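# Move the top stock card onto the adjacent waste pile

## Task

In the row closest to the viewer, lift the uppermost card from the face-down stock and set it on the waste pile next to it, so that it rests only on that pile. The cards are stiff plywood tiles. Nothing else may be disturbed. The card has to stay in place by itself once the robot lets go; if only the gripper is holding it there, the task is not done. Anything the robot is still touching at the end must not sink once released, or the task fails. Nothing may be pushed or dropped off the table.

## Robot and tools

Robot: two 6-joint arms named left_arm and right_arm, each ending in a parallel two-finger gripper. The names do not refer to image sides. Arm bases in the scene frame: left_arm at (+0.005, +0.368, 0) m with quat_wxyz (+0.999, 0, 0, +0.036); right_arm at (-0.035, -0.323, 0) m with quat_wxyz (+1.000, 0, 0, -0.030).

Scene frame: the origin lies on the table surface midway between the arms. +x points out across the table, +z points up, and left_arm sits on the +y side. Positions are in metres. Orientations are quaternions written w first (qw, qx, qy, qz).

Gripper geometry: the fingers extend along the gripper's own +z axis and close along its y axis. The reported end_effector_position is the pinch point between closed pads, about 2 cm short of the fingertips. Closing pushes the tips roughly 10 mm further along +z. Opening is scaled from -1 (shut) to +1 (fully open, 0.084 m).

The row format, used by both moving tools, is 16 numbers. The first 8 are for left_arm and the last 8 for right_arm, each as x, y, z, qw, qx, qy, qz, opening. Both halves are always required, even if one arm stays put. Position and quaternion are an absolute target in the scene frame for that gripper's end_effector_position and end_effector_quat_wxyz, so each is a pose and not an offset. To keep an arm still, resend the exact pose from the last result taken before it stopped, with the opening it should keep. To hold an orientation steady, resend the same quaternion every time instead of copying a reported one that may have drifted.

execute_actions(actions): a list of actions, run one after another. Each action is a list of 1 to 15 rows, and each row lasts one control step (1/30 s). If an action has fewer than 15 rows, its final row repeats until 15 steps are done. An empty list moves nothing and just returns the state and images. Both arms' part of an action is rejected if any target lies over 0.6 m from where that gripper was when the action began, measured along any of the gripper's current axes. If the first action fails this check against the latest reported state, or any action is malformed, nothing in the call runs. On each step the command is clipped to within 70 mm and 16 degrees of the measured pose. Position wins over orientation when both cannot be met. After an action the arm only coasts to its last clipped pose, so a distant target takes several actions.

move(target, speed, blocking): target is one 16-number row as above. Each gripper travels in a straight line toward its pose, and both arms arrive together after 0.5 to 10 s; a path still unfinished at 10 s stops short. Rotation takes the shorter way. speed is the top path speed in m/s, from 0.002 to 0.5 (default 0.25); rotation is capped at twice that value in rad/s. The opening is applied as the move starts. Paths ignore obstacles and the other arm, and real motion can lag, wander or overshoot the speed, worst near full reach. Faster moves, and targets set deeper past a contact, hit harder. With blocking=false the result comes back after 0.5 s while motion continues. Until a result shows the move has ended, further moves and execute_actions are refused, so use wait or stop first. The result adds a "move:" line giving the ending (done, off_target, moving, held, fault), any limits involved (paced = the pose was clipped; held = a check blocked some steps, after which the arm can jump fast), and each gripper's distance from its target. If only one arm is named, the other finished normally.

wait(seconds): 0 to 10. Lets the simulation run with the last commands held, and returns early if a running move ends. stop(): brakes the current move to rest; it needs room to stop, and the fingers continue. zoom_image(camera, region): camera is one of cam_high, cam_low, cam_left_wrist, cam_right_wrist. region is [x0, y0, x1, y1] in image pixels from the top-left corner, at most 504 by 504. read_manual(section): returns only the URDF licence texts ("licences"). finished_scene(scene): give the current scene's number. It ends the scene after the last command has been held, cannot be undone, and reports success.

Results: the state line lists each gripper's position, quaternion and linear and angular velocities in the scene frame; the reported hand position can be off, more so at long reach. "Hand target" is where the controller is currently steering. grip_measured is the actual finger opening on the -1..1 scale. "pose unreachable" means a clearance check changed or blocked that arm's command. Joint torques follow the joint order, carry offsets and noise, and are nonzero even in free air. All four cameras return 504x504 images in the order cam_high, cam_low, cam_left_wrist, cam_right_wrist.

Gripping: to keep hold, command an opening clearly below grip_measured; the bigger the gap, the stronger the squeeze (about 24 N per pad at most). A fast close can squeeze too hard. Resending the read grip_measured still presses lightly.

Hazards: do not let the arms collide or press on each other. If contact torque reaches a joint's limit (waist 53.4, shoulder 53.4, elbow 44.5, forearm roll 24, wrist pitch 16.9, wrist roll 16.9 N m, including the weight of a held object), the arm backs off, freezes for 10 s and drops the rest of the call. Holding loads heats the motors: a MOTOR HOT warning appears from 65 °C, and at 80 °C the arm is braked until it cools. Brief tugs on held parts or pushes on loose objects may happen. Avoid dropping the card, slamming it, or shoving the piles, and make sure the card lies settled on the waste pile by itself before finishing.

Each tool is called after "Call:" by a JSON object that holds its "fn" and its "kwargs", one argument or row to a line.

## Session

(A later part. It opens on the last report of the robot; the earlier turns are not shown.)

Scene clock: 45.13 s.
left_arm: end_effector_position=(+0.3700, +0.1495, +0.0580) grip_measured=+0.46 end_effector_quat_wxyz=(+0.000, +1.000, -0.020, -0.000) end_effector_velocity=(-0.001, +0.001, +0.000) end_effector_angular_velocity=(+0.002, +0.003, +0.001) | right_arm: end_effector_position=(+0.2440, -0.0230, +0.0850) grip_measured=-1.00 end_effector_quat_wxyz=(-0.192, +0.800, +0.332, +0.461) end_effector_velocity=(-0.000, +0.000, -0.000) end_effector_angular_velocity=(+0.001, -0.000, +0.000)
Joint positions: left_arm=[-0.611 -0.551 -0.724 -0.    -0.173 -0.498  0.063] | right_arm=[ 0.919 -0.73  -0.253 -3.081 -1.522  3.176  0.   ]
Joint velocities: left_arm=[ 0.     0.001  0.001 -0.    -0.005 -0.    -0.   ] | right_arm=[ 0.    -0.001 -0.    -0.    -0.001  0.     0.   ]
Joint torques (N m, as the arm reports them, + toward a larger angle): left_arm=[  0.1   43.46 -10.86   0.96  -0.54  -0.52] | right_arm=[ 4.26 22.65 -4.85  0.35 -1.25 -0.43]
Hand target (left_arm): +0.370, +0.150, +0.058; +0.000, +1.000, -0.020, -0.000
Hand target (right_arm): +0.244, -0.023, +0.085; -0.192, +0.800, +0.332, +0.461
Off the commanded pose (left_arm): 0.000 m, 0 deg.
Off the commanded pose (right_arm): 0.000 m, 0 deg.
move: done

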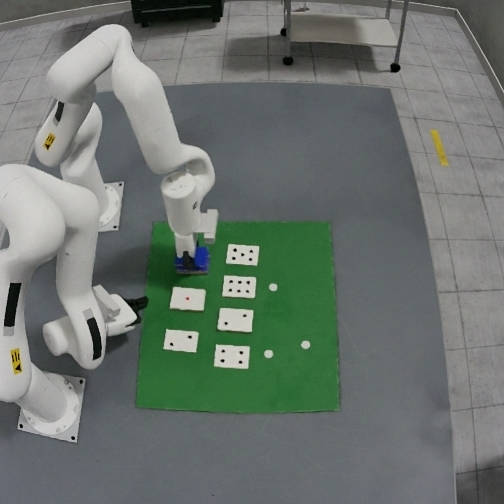

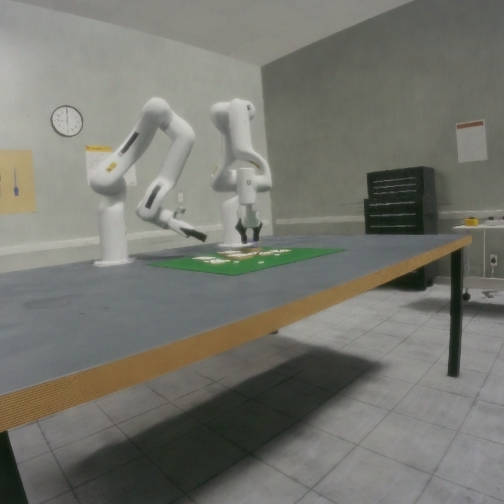

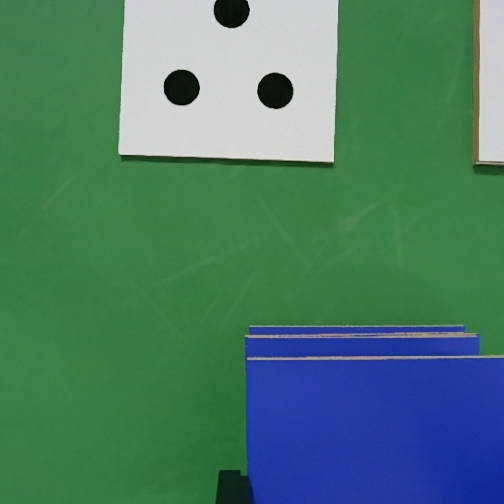

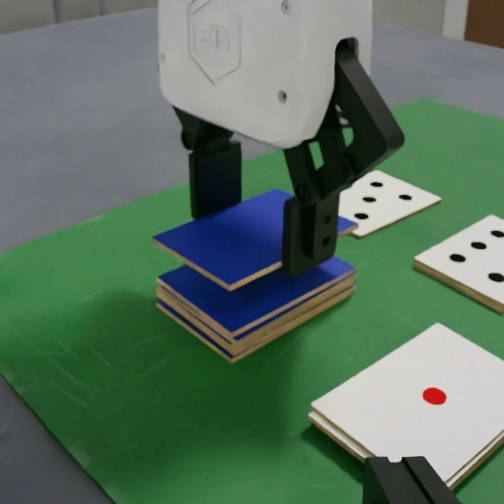

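Call:
{"fn": "move", "kwargs": {
  "target": [0.366,0.026,0.056,0,0.9998,-0.02,0,-0.2,0.229,-0.066,0.078,-0.080,0.884,0.164,0.431,-1],
  "speed": 0.15
}}

Call:
{"fn": "zoom_image", "kwargs": {
  "camera": "cam_left_wrist",
  "region": [200, 290, 504, 420]
}}

Call:
{"fn": "zoom_image", "kwargs": {
  "camera": "cam_right_wrist",
  "region": [110, 160, 390, 410]
}}

Scene clock: 47.33 s.
left_arm: end_effector_position=(+0.3659, +0.0258, +0.0561) grip_measured=+0.46 end_effector_quat_wxyz=(+0.000, +1.000, -0.020, -0.000) end_effector_velocity=(+0.000, -0.001, -0.000) end_effector_angular_velocity=(+0.000, -0.001, +0.001) | right_arm: end_effector_position=(+0.2285, -0.0657, +0.0778) grip_measured=-1.00 end_effector_quat_wxyz=(-0.081, +0.884, +0.164, +0.431) end_effector_velocity=(+0.000, -0.001, -0.000) end_effector_angular_velocity=(-0.002, +0.002, -0.007)
Joint positions: left_arm=[-0.83  -0.662 -0.93  -0.004 -0.268 -0.714  0.063] | right_arm=[ 1.214 -0.629 -0.238 -2.502 -1.206  3.436  0.   ]
Joint velocities: left_arm=[-0.001 -0.001 -0.002  0.003  0.    -0.005 -0.   ] | right_arm=[ 0.002  0.001 -0.001  0.008  0.006  0.001  0.   ]
Joint torques (N m, as the arm reports them, + toward a larger angle): left_arm=[  0.49  47.65 -12.71   0.3   -0.44  -0.64] | right_arm=[ 5.6  18.97 -6.08  0.8  -1.06 -0.21]
Hand target (left_arm): +0.366, +0.026, +0.056; +0.000, +1.000, -0.020, -0.000
Hand target (right_arm): +0.228, -0.066, +0.078; -0.080, +0.884, +0.163, +0.431
Off the commanded pose (left_arm): 0.000 m, 0 deg.
Off the commanded pose (right_arm): 0.001 m, 0 deg.
move: done

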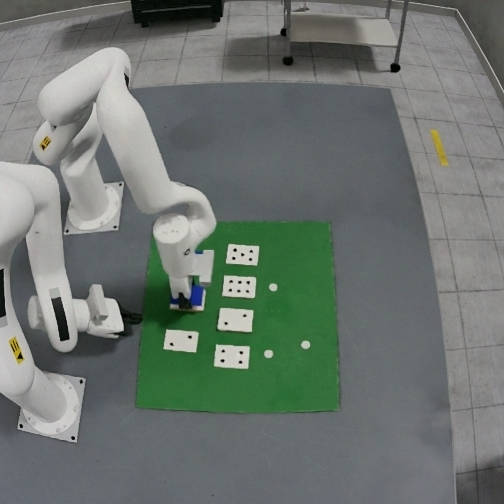

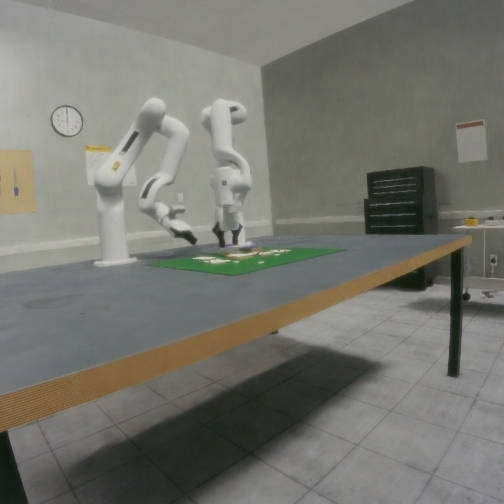

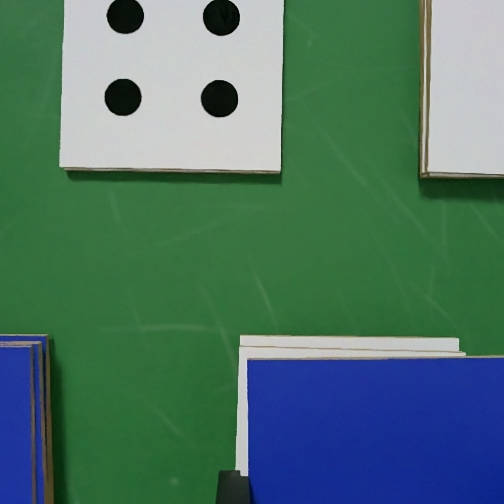

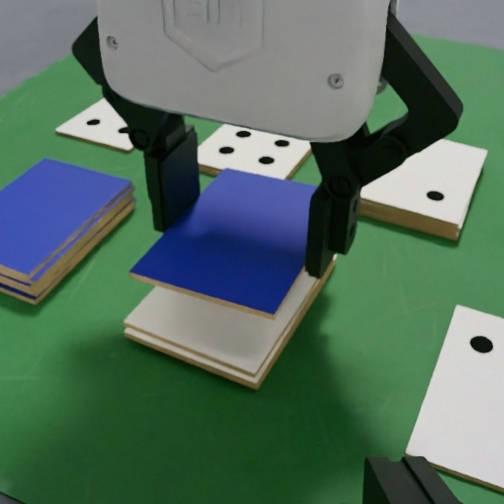

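Region (200, 290, 504, 420) of cam_left_wrist's 504x504 image, scaled by 1.658, with more detail than that image has; it fills the top 216 rows of this view, and the rest is white.

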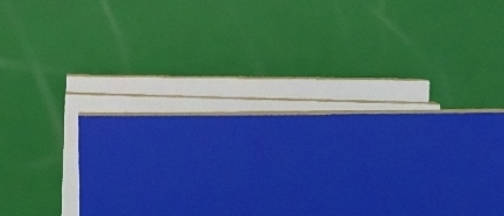

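Region (110, 160, 390, 410) of cam_right_wrist's 504x504 image, scaled by 1.800, with more detail than that image has; it fills the top 450 rows of this view, and the rest is white.

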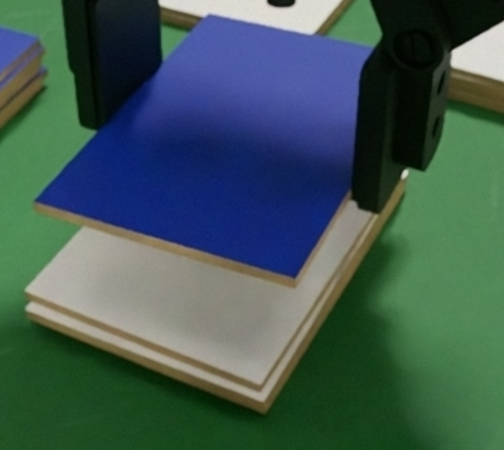

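Call:
{"fn": "move", "kwargs": {
  "target": [0.363,0.029,0.033,0,0.9993,-0.0375,0,-0.2,0.229,-0.066,0.078,-0.080,0.884,0.164,0.431,-1],
  "speed": 0.04
}}

Call:
{"fn": "zoom_image", "kwargs": {
  "camera": "cam_right_wrist",
  "region": [110, 200, 390, 410]
}}

Scene clock: 48.70 s.
left_arm: end_effector_position=(+0.3631, +0.0289, +0.0331) grip_measured=+0.46 end_effector_quat_wxyz=(+0.000, +0.999, -0.037, +0.000) end_effector_velocity=(+0.000, -0.000, -0.001) end_effector_angular_velocity=(-0.000, +0.000, -0.001) | right_arm: end_effector_position=(+0.2290, -0.0660, +0.0780) grip_measured=-1.00 end_effector_quat_wxyz=(-0.080, +0.884, +0.164, +0.431) end_effector_velocity=(-0.000, -0.001, -0.001) end_effector_angular_velocity=(-0.002, +0.001, +0.000)
Joint positions: left_arm=[-0.83  -0.707 -0.928  0.001 -0.22  -0.683  0.063] | right_arm=[ 1.212 -0.628 -0.238 -2.503 -1.205  3.434  0.   ]
Joint velocities: left_arm=[ 0.    -0.002 -0.001 -0.001  0.001  0.003 -0.   ] | right_arm=[-0.001 -0.002  0.001 -0.001 -0.001 -0.     0.   ]
Joint torques (N m, as the arm reports them, + toward a larger angle): left_arm=[  1.34  49.3  -12.16   2.4   -0.44  -0.26] | right_arm=[ 5.25 19.76 -6.57  1.21 -1.16 -0.5 ]
Hand target (left_arm): +0.363, +0.029, +0.033; -0.000, +0.999, -0.037, +0.000
Hand target (right_arm): +0.229, -0.066, +0.078; -0.080, +0.884, +0.164, +0.431
Off the commanded pose (left_arm): 0.000 m, 0 deg.
Off the commanded pose (right_arm): 0.000 m, 0 deg.
move: done

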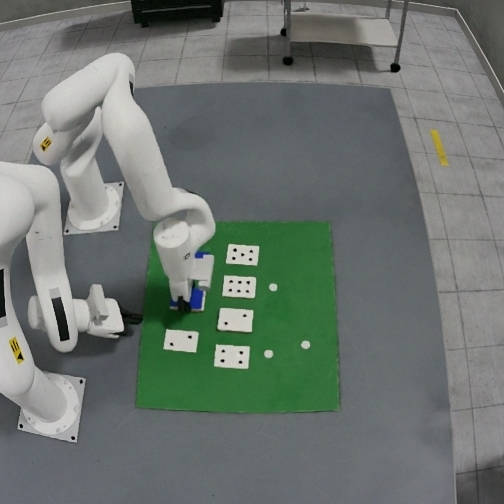

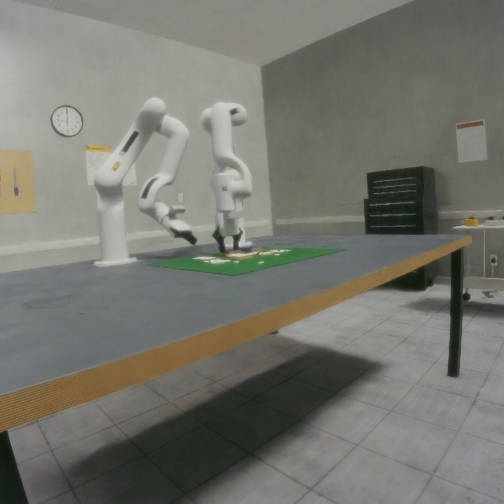

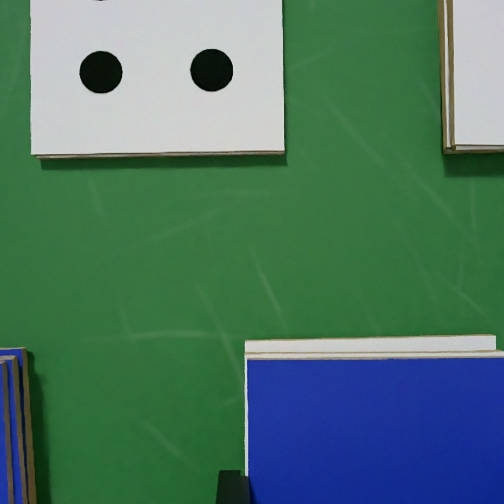

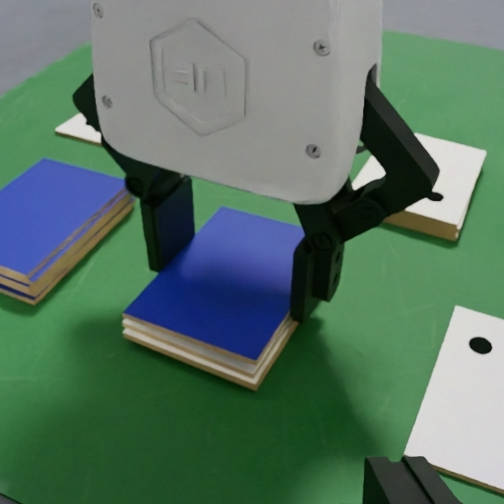

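Region (110, 200, 390, 410) of cam_right_wrist's 504x504 image, scaled by 1.800, with more detail than that image has; it fills the top 378 rows of this view, and the rest is white.

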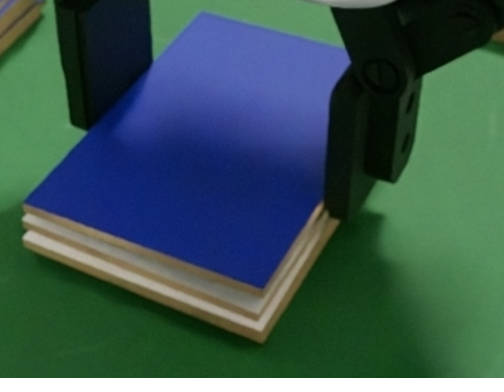

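Call:
{"fn": "execute_actions", "kwargs": {
  "actions": [
    [[0.363,0.029,0.0325,0,0.9993,-0.0375,0,-0.2,0.229,-0.066,0.078,-0.080,0.884,0.164,0.431,-1],[0.363,0.029,0.032,0,0.9993,-0.0375,0,-0.2,0.229,-0.066,0.078,-0.080,0.884,0.164,0.431,-1],[0.363,0.029,0.0315,0,0.9993,-0.0375,0,-0.2,0.229,-0.066,0.078,-0.080,0.884,0.164,0.431,-1],[0.363,0.029,0.031,0,0.9993,-0.0375,0,-0.2,0.229,-0.066,0.078,-0.080,0.884,0.164,0.431,-1],[0.363,0.029,0.0305,0,0.9993,-0.0375,0,-0.2,0.229,-0.066,0.078,-0.080,0.884,0.164,0.431,-1],[0.363,0.029,0.030,0,0.9993,-0.0375,0,-0.2,0.229,-0.066,0.078,-0.080,0.884,0.164,0.431,-1],[0.363,0.029,0.0295,0,0.9993,-0.0375,0,-0.2,0.229,-0.066,0.078,-0.080,0.884,0.164,0.431,-1],[0.363,0.029,0.0292,0,0.9993,-0.0375,0,-0.2,0.229,-0.066,0.078,-0.080,0.884,0.164,0.431,-1]]
  ]
}}

Call:
{"fn": "zoom_image", "kwargs": {
  "camera": "cam_right_wrist",
  "region": [110, 200, 390, 410]
}}

Scene clock: 49.47 s.
left_arm: end_effector_position=(+0.3630, +0.0291, +0.0294) grip_measured=+0.46 end_effector_quat_wxyz=(-0.000, +0.999, -0.037, -0.000) end_effector_velocity=(+0.000, -0.000, -0.001) end_effector_angular_velocity=(-0.000, -0.000, +0.001) | right_arm: end_effector_position=(+0.2290, -0.0660, +0.0780) grip_measured=-1.00 end_effector_quat_wxyz=(-0.080, +0.884, +0.164, +0.431) end_effector_velocity=(+0.000, +0.000, +0.000) end_effector_angular_velocity=(+0.000, -0.001, -0.001)
Joint positions: left_arm=[-0.83  -0.715 -0.929  0.    -0.214 -0.682  0.063] | right_arm=[ 1.212 -0.628 -0.238 -2.503 -1.205  3.434  0.   ]
Joint velocities: left_arm=[ 0.    -0.002 -0.001 -0.001  0.001 -0.     0.   ] | right_arm=[-0.    -0.    -0.001  0.001 -0.001 -0.001  0.   ]
Joint torques (N m, as the arm reports them, + toward a larger angle): left_arm=[ -0.55  45.81 -11.41   1.19   0.4   -0.46] | right_arm=[ 2.06 21.84 -6.16  1.31 -1.2  -0.48]
Hand target (left_arm): +0.363, +0.029, +0.029; -0.000, +0.999, -0.037, +0.000
Hand target (right_arm): +0.229, -0.066, +0.078; -0.080, +0.884, +0.164, +0.431
Off the commanded pose (left_arm): 0.000 m, 0 deg.
Off the commanded pose (right_arm): 0.000 m, 0 deg.

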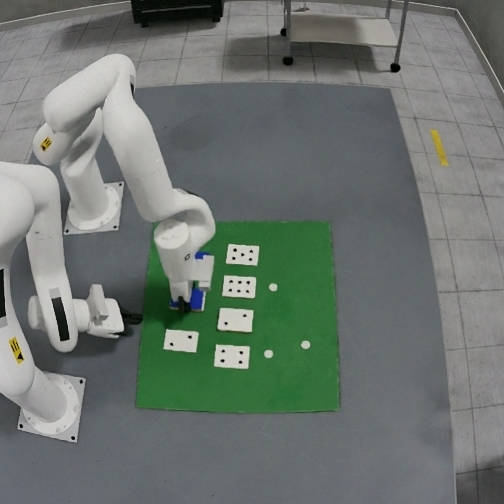

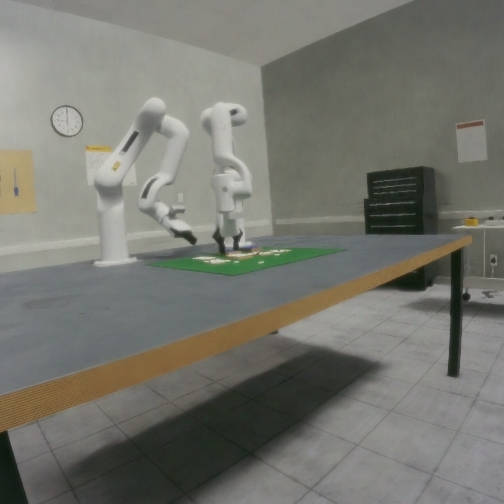

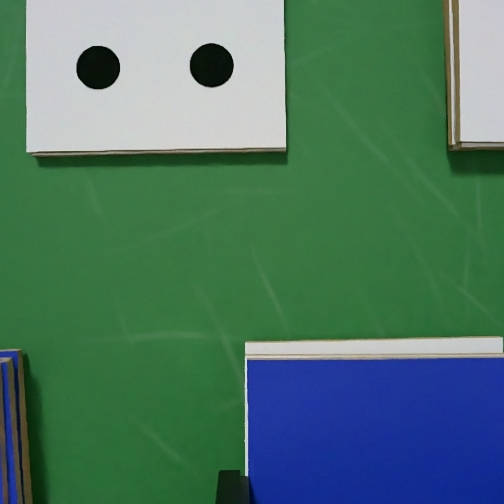

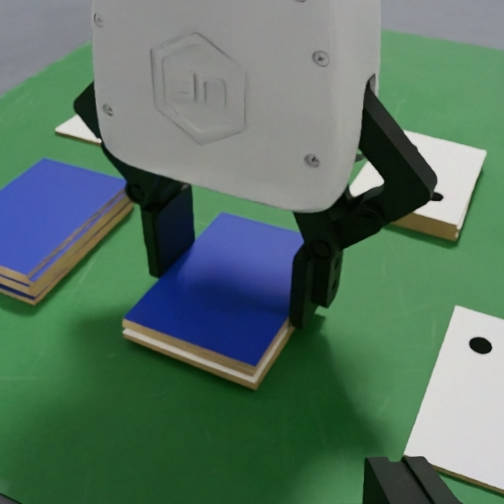

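Region (110, 200, 390, 410) of cam_right_wrist's 504x504 image, scaled by 1.800, with more detail than that image has; it fills the top 378 rows of this view, and the rest is white.

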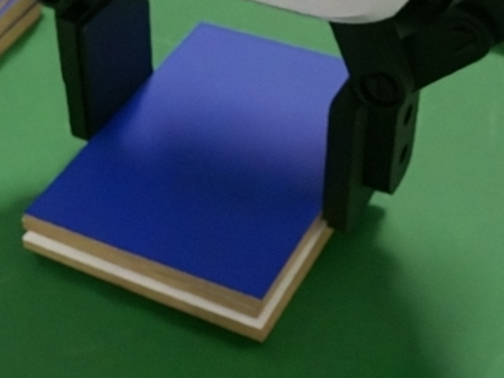

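Call:
{"fn": "execute_actions", "kwargs": {
  "actions": [
    [[0.363,0.029,0.0293,0,0.9993,-0.0375,0,-0.1,0.229,-0.066,0.078,-0.080,0.884,0.164,0.431,-1],[0.363,0.029,0.0293,0,0.9993,-0.0375,0,0.1,0.229,-0.066,0.078,-0.080,0.884,0.164,0.431,-1],[0.363,0.029,0.0293,0,0.9993,-0.0375,0,0.25,0.229,-0.066,0.078,-0.080,0.884,0.164,0.431,-1],[0.363,0.029,0.0293,0,0.9993,-0.0375,0,0.38,0.229,-0.066,0.078,-0.080,0.884,0.164,0.431,-1],[0.363,0.029,0.0293,0,0.9993,-0.0375,0,0.46,0.229,-0.066,0.078,-0.080,0.884,0.164,0.431,-1],[0.363,0.029,0.0293,0,0.9993,-0.0375,0,0.52,0.229,-0.066,0.078,-0.080,0.884,0.164,0.431,-1],[0.363,0.029,0.0293,0,0.9993,-0.0375,0,0.58,0.229,-0.066,0.078,-0.080,0.884,0.164,0.431,-1],[0.363,0.029,0.0293,0,0.9993,-0.0375,0,0.66,0.229,-0.066,0.078,-0.080,0.884,0.164,0.431,-1],[0.363,0.029,0.0293,0,0.9993,-0.0375,0,0.75,0.229,-0.066,0.078,-0.080,0.884,0.164,0.431,-1],[0.363,0.029,0.0293,0,0.9993,-0.0375,0,0.85,0.229,-0.066,0.078,-0.080,0.884,0.164,0.431,-1]],
    [[0.363,0.029,0.032,0,0.9993,-0.0375,0,0.85,0.229,-0.066,0.078,-0.080,0.884,0.164,0.431,-1],[0.363,0.029,0.036,0,0.9993,-0.0375,0,0.85,0.229,-0.066,0.078,-0.080,0.884,0.164,0.431,-1],[0.363,0.029,0.041,0,0.9993,-0.0375,0,0.85,0.229,-0.066,0.078,-0.080,0.884,0.164,0.431,-1],[0.363,0.029,0.047,0,0.9993,-0.0375,0,0.85,0.229,-0.066,0.078,-0.080,0.884,0.164,0.431,-1],[0.363,0.029,0.054,0,0.9993,-0.0375,0,0.85,0.229,-0.066,0.078,-0.080,0.884,0.164,0.431,-1],[0.363,0.029,0.061,0,0.9993,-0.0375,0,0.85,0.229,-0.066,0.078,-0.080,0.884,0.164,0.431,-1],[0.363,0.029,0.068,0,0.9993,-0.0375,0,0.85,0.229,-0.066,0.078,-0.080,0.884,0.164,0.431,-1],[0.363,0.029,0.074,0,0.9993,-0.0375,0,0.85,0.229,-0.066,0.078,-0.080,0.884,0.164,0.431,-1],[0.363,0.029,0.078,0,0.9993,-0.0375,0,0.85,0.229,-0.066,0.078,-0.080,0.884,0.164,0.431,-1],[0.363,0.029,0.080,0,0.9993,-0.0375,0,0.85,0.229,-0.066,0.078,-0.080,0.884,0.164,0.431,-1]]
  ]
}}

Scene clock: 50.97 s.
left_arm: end_effector_position=(+0.3632, +0.0287, +0.0790) grip_measured=+0.85 end_effector_quat_wxyz=(+0.000, +0.999, -0.038, +0.000) end_effector_velocity=(-0.008, +0.007, +0.014) end_effector_angular_velocity=(+0.018, +0.020, -0.000) | right_arm: end_effector_position=(+0.2290, -0.0660, +0.0780) grip_measured=-1.00 end_effector_quat_wxyz=(-0.080, +0.884, +0.164, +0.431) end_effector_velocity=(-0.001, -0.000, -0.000) end_effector_angular_velocity=(-0.001, +0.003, +0.001)
Joint positions: left_arm=[-0.83  -0.605 -0.91  -0.    -0.304 -0.682  0.078] | right_arm=[ 1.212 -0.628 -0.238 -2.503 -1.205  3.434  0.   ]
Joint velocities: left_arm=[-0.     0.036  0.015 -0.    -0.047  0.001 -0.   ] | right_arm=[ 0.     0.     0.001 -0.002  0.002 -0.     0.   ]
Joint torques (N m, as the arm reports them, + toward a larger angle): left_arm=[  1.85  40.99 -11.95   1.05  -0.42  -0.75] | right_arm=[ 5.15 18.11 -6.34  0.63 -0.87 -0.38]
Hand target (left_arm): +0.363, +0.029, +0.080; +0.000, +0.999, -0.038, -0.000
Hand target (right_arm): +0.229, -0.066, +0.078; -0.080, +0.884, +0.164, +0.431
Off the commanded pose (left_arm): 0.001 m, 0 deg.
Off the commanded pose (right_arm): 0.000 m, 0 deg.

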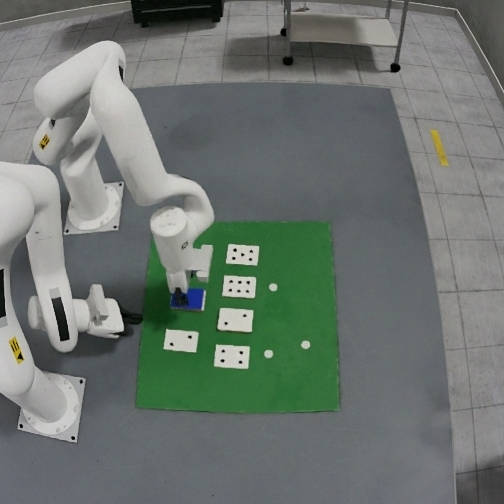

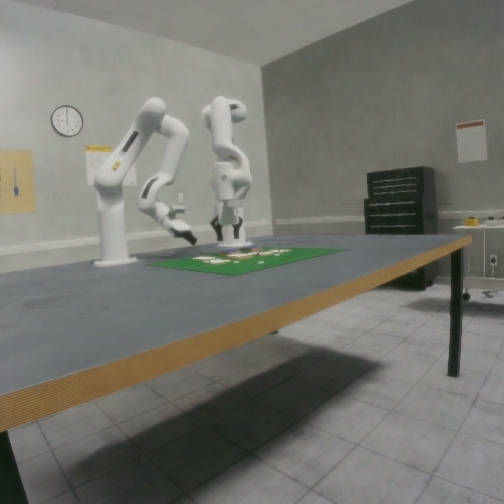

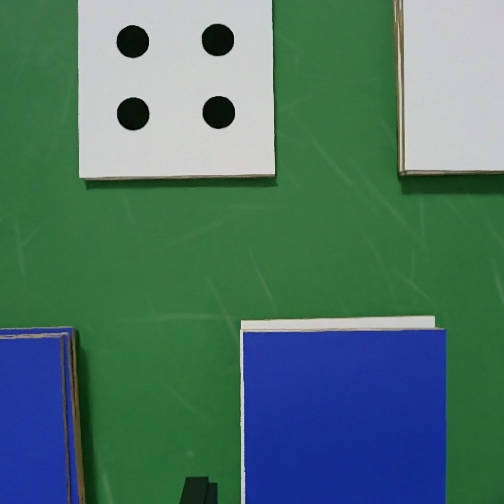

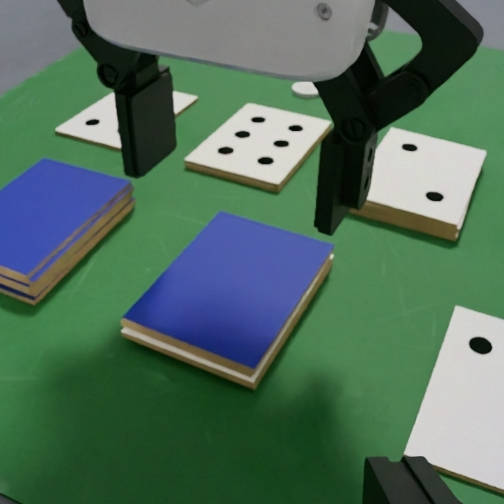

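Call:
{"fn": "execute_actions", "kwargs": {
  "actions": []
}}

Scene clock: 51.17 s.
left_arm: end_effector_position=(+0.3628, +0.0292, +0.0798) grip_measured=+0.85 end_effector_quat_wxyz=(-0.000, +0.999, -0.038, -0.000) end_effector_velocity=(+0.001, -0.001, +0.002) end_effector_angular_velocity=(-0.002, -0.003, +0.000) | right_arm: end_effector_position=(+0.2290, -0.0660, +0.0780) grip_measured=-1.00 end_effector_quat_wxyz=(-0.080, +0.884, +0.164, +0.431) end_effector_velocity=(+0.000, +0.000, +0.000) end_effector_angular_velocity=(+0.001, -0.000, -0.001)
Joint positions: left_arm=[-0.83  -0.603 -0.909 -0.    -0.307 -0.682  0.078] | right_arm=[ 1.212 -0.628 -0.238 -2.503 -1.205  3.434  0.   ]
Joint velocities: left_arm=[ 0.     0.003 -0.001  0.    -0.    -0.    -0.   ] | right_arm=[-0.     0.001 -0.     0.     0.     0.     0.   ]
Joint torques (N m, as the arm reports them, + toward a larger angle): left_arm=[ -0.16  44.48 -12.83   1.28  -0.4   -0.41] | right_arm=[ 3.69 20.29 -6.34  0.63 -1.24 -0.58]
Hand target (left_arm): +0.363, +0.029, +0.080; +0.000, +0.999, -0.038, -0.000
Hand target (right_arm): +0.229, -0.066, +0.078; -0.080, +0.884, +0.164, +0.431
Off the commanded pose (left_arm): 0.000 m, 0 deg.
Off the commanded pose (right_arm): 0.000 m, 0 deg.

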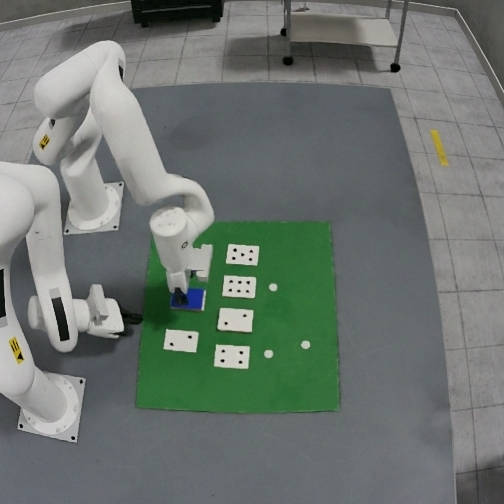

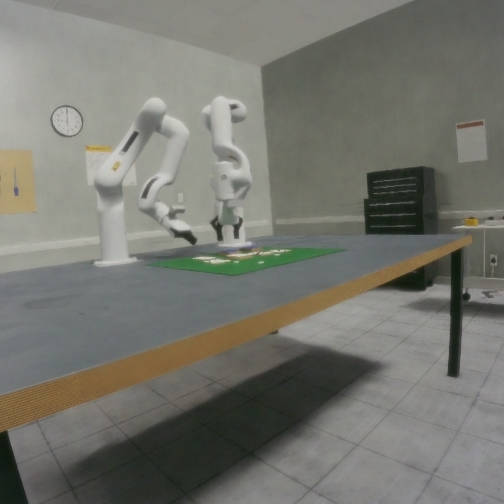

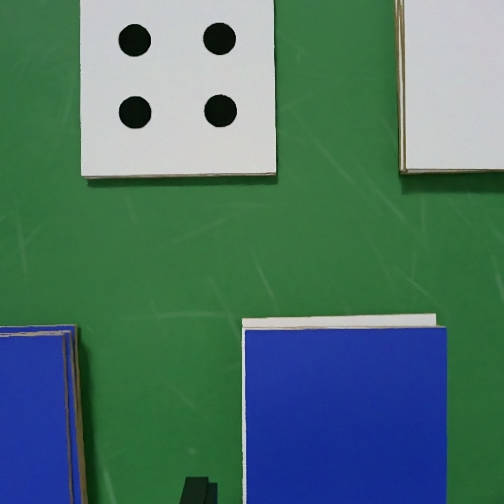

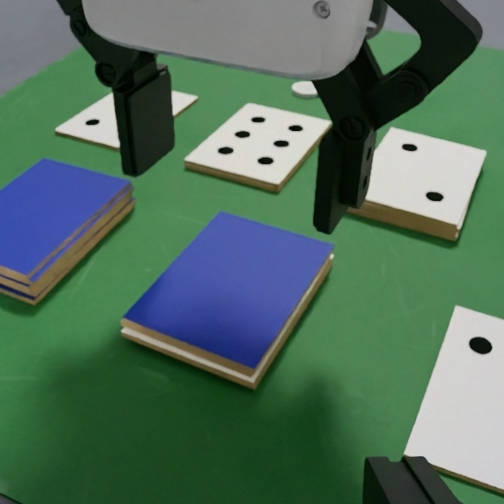

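The blue card is still on the waste pile and touches nothing else.

Call:
{"fn": "finished_scene", "kwargs": {
  "scene": 2
}}

The scene is finished: the task was done.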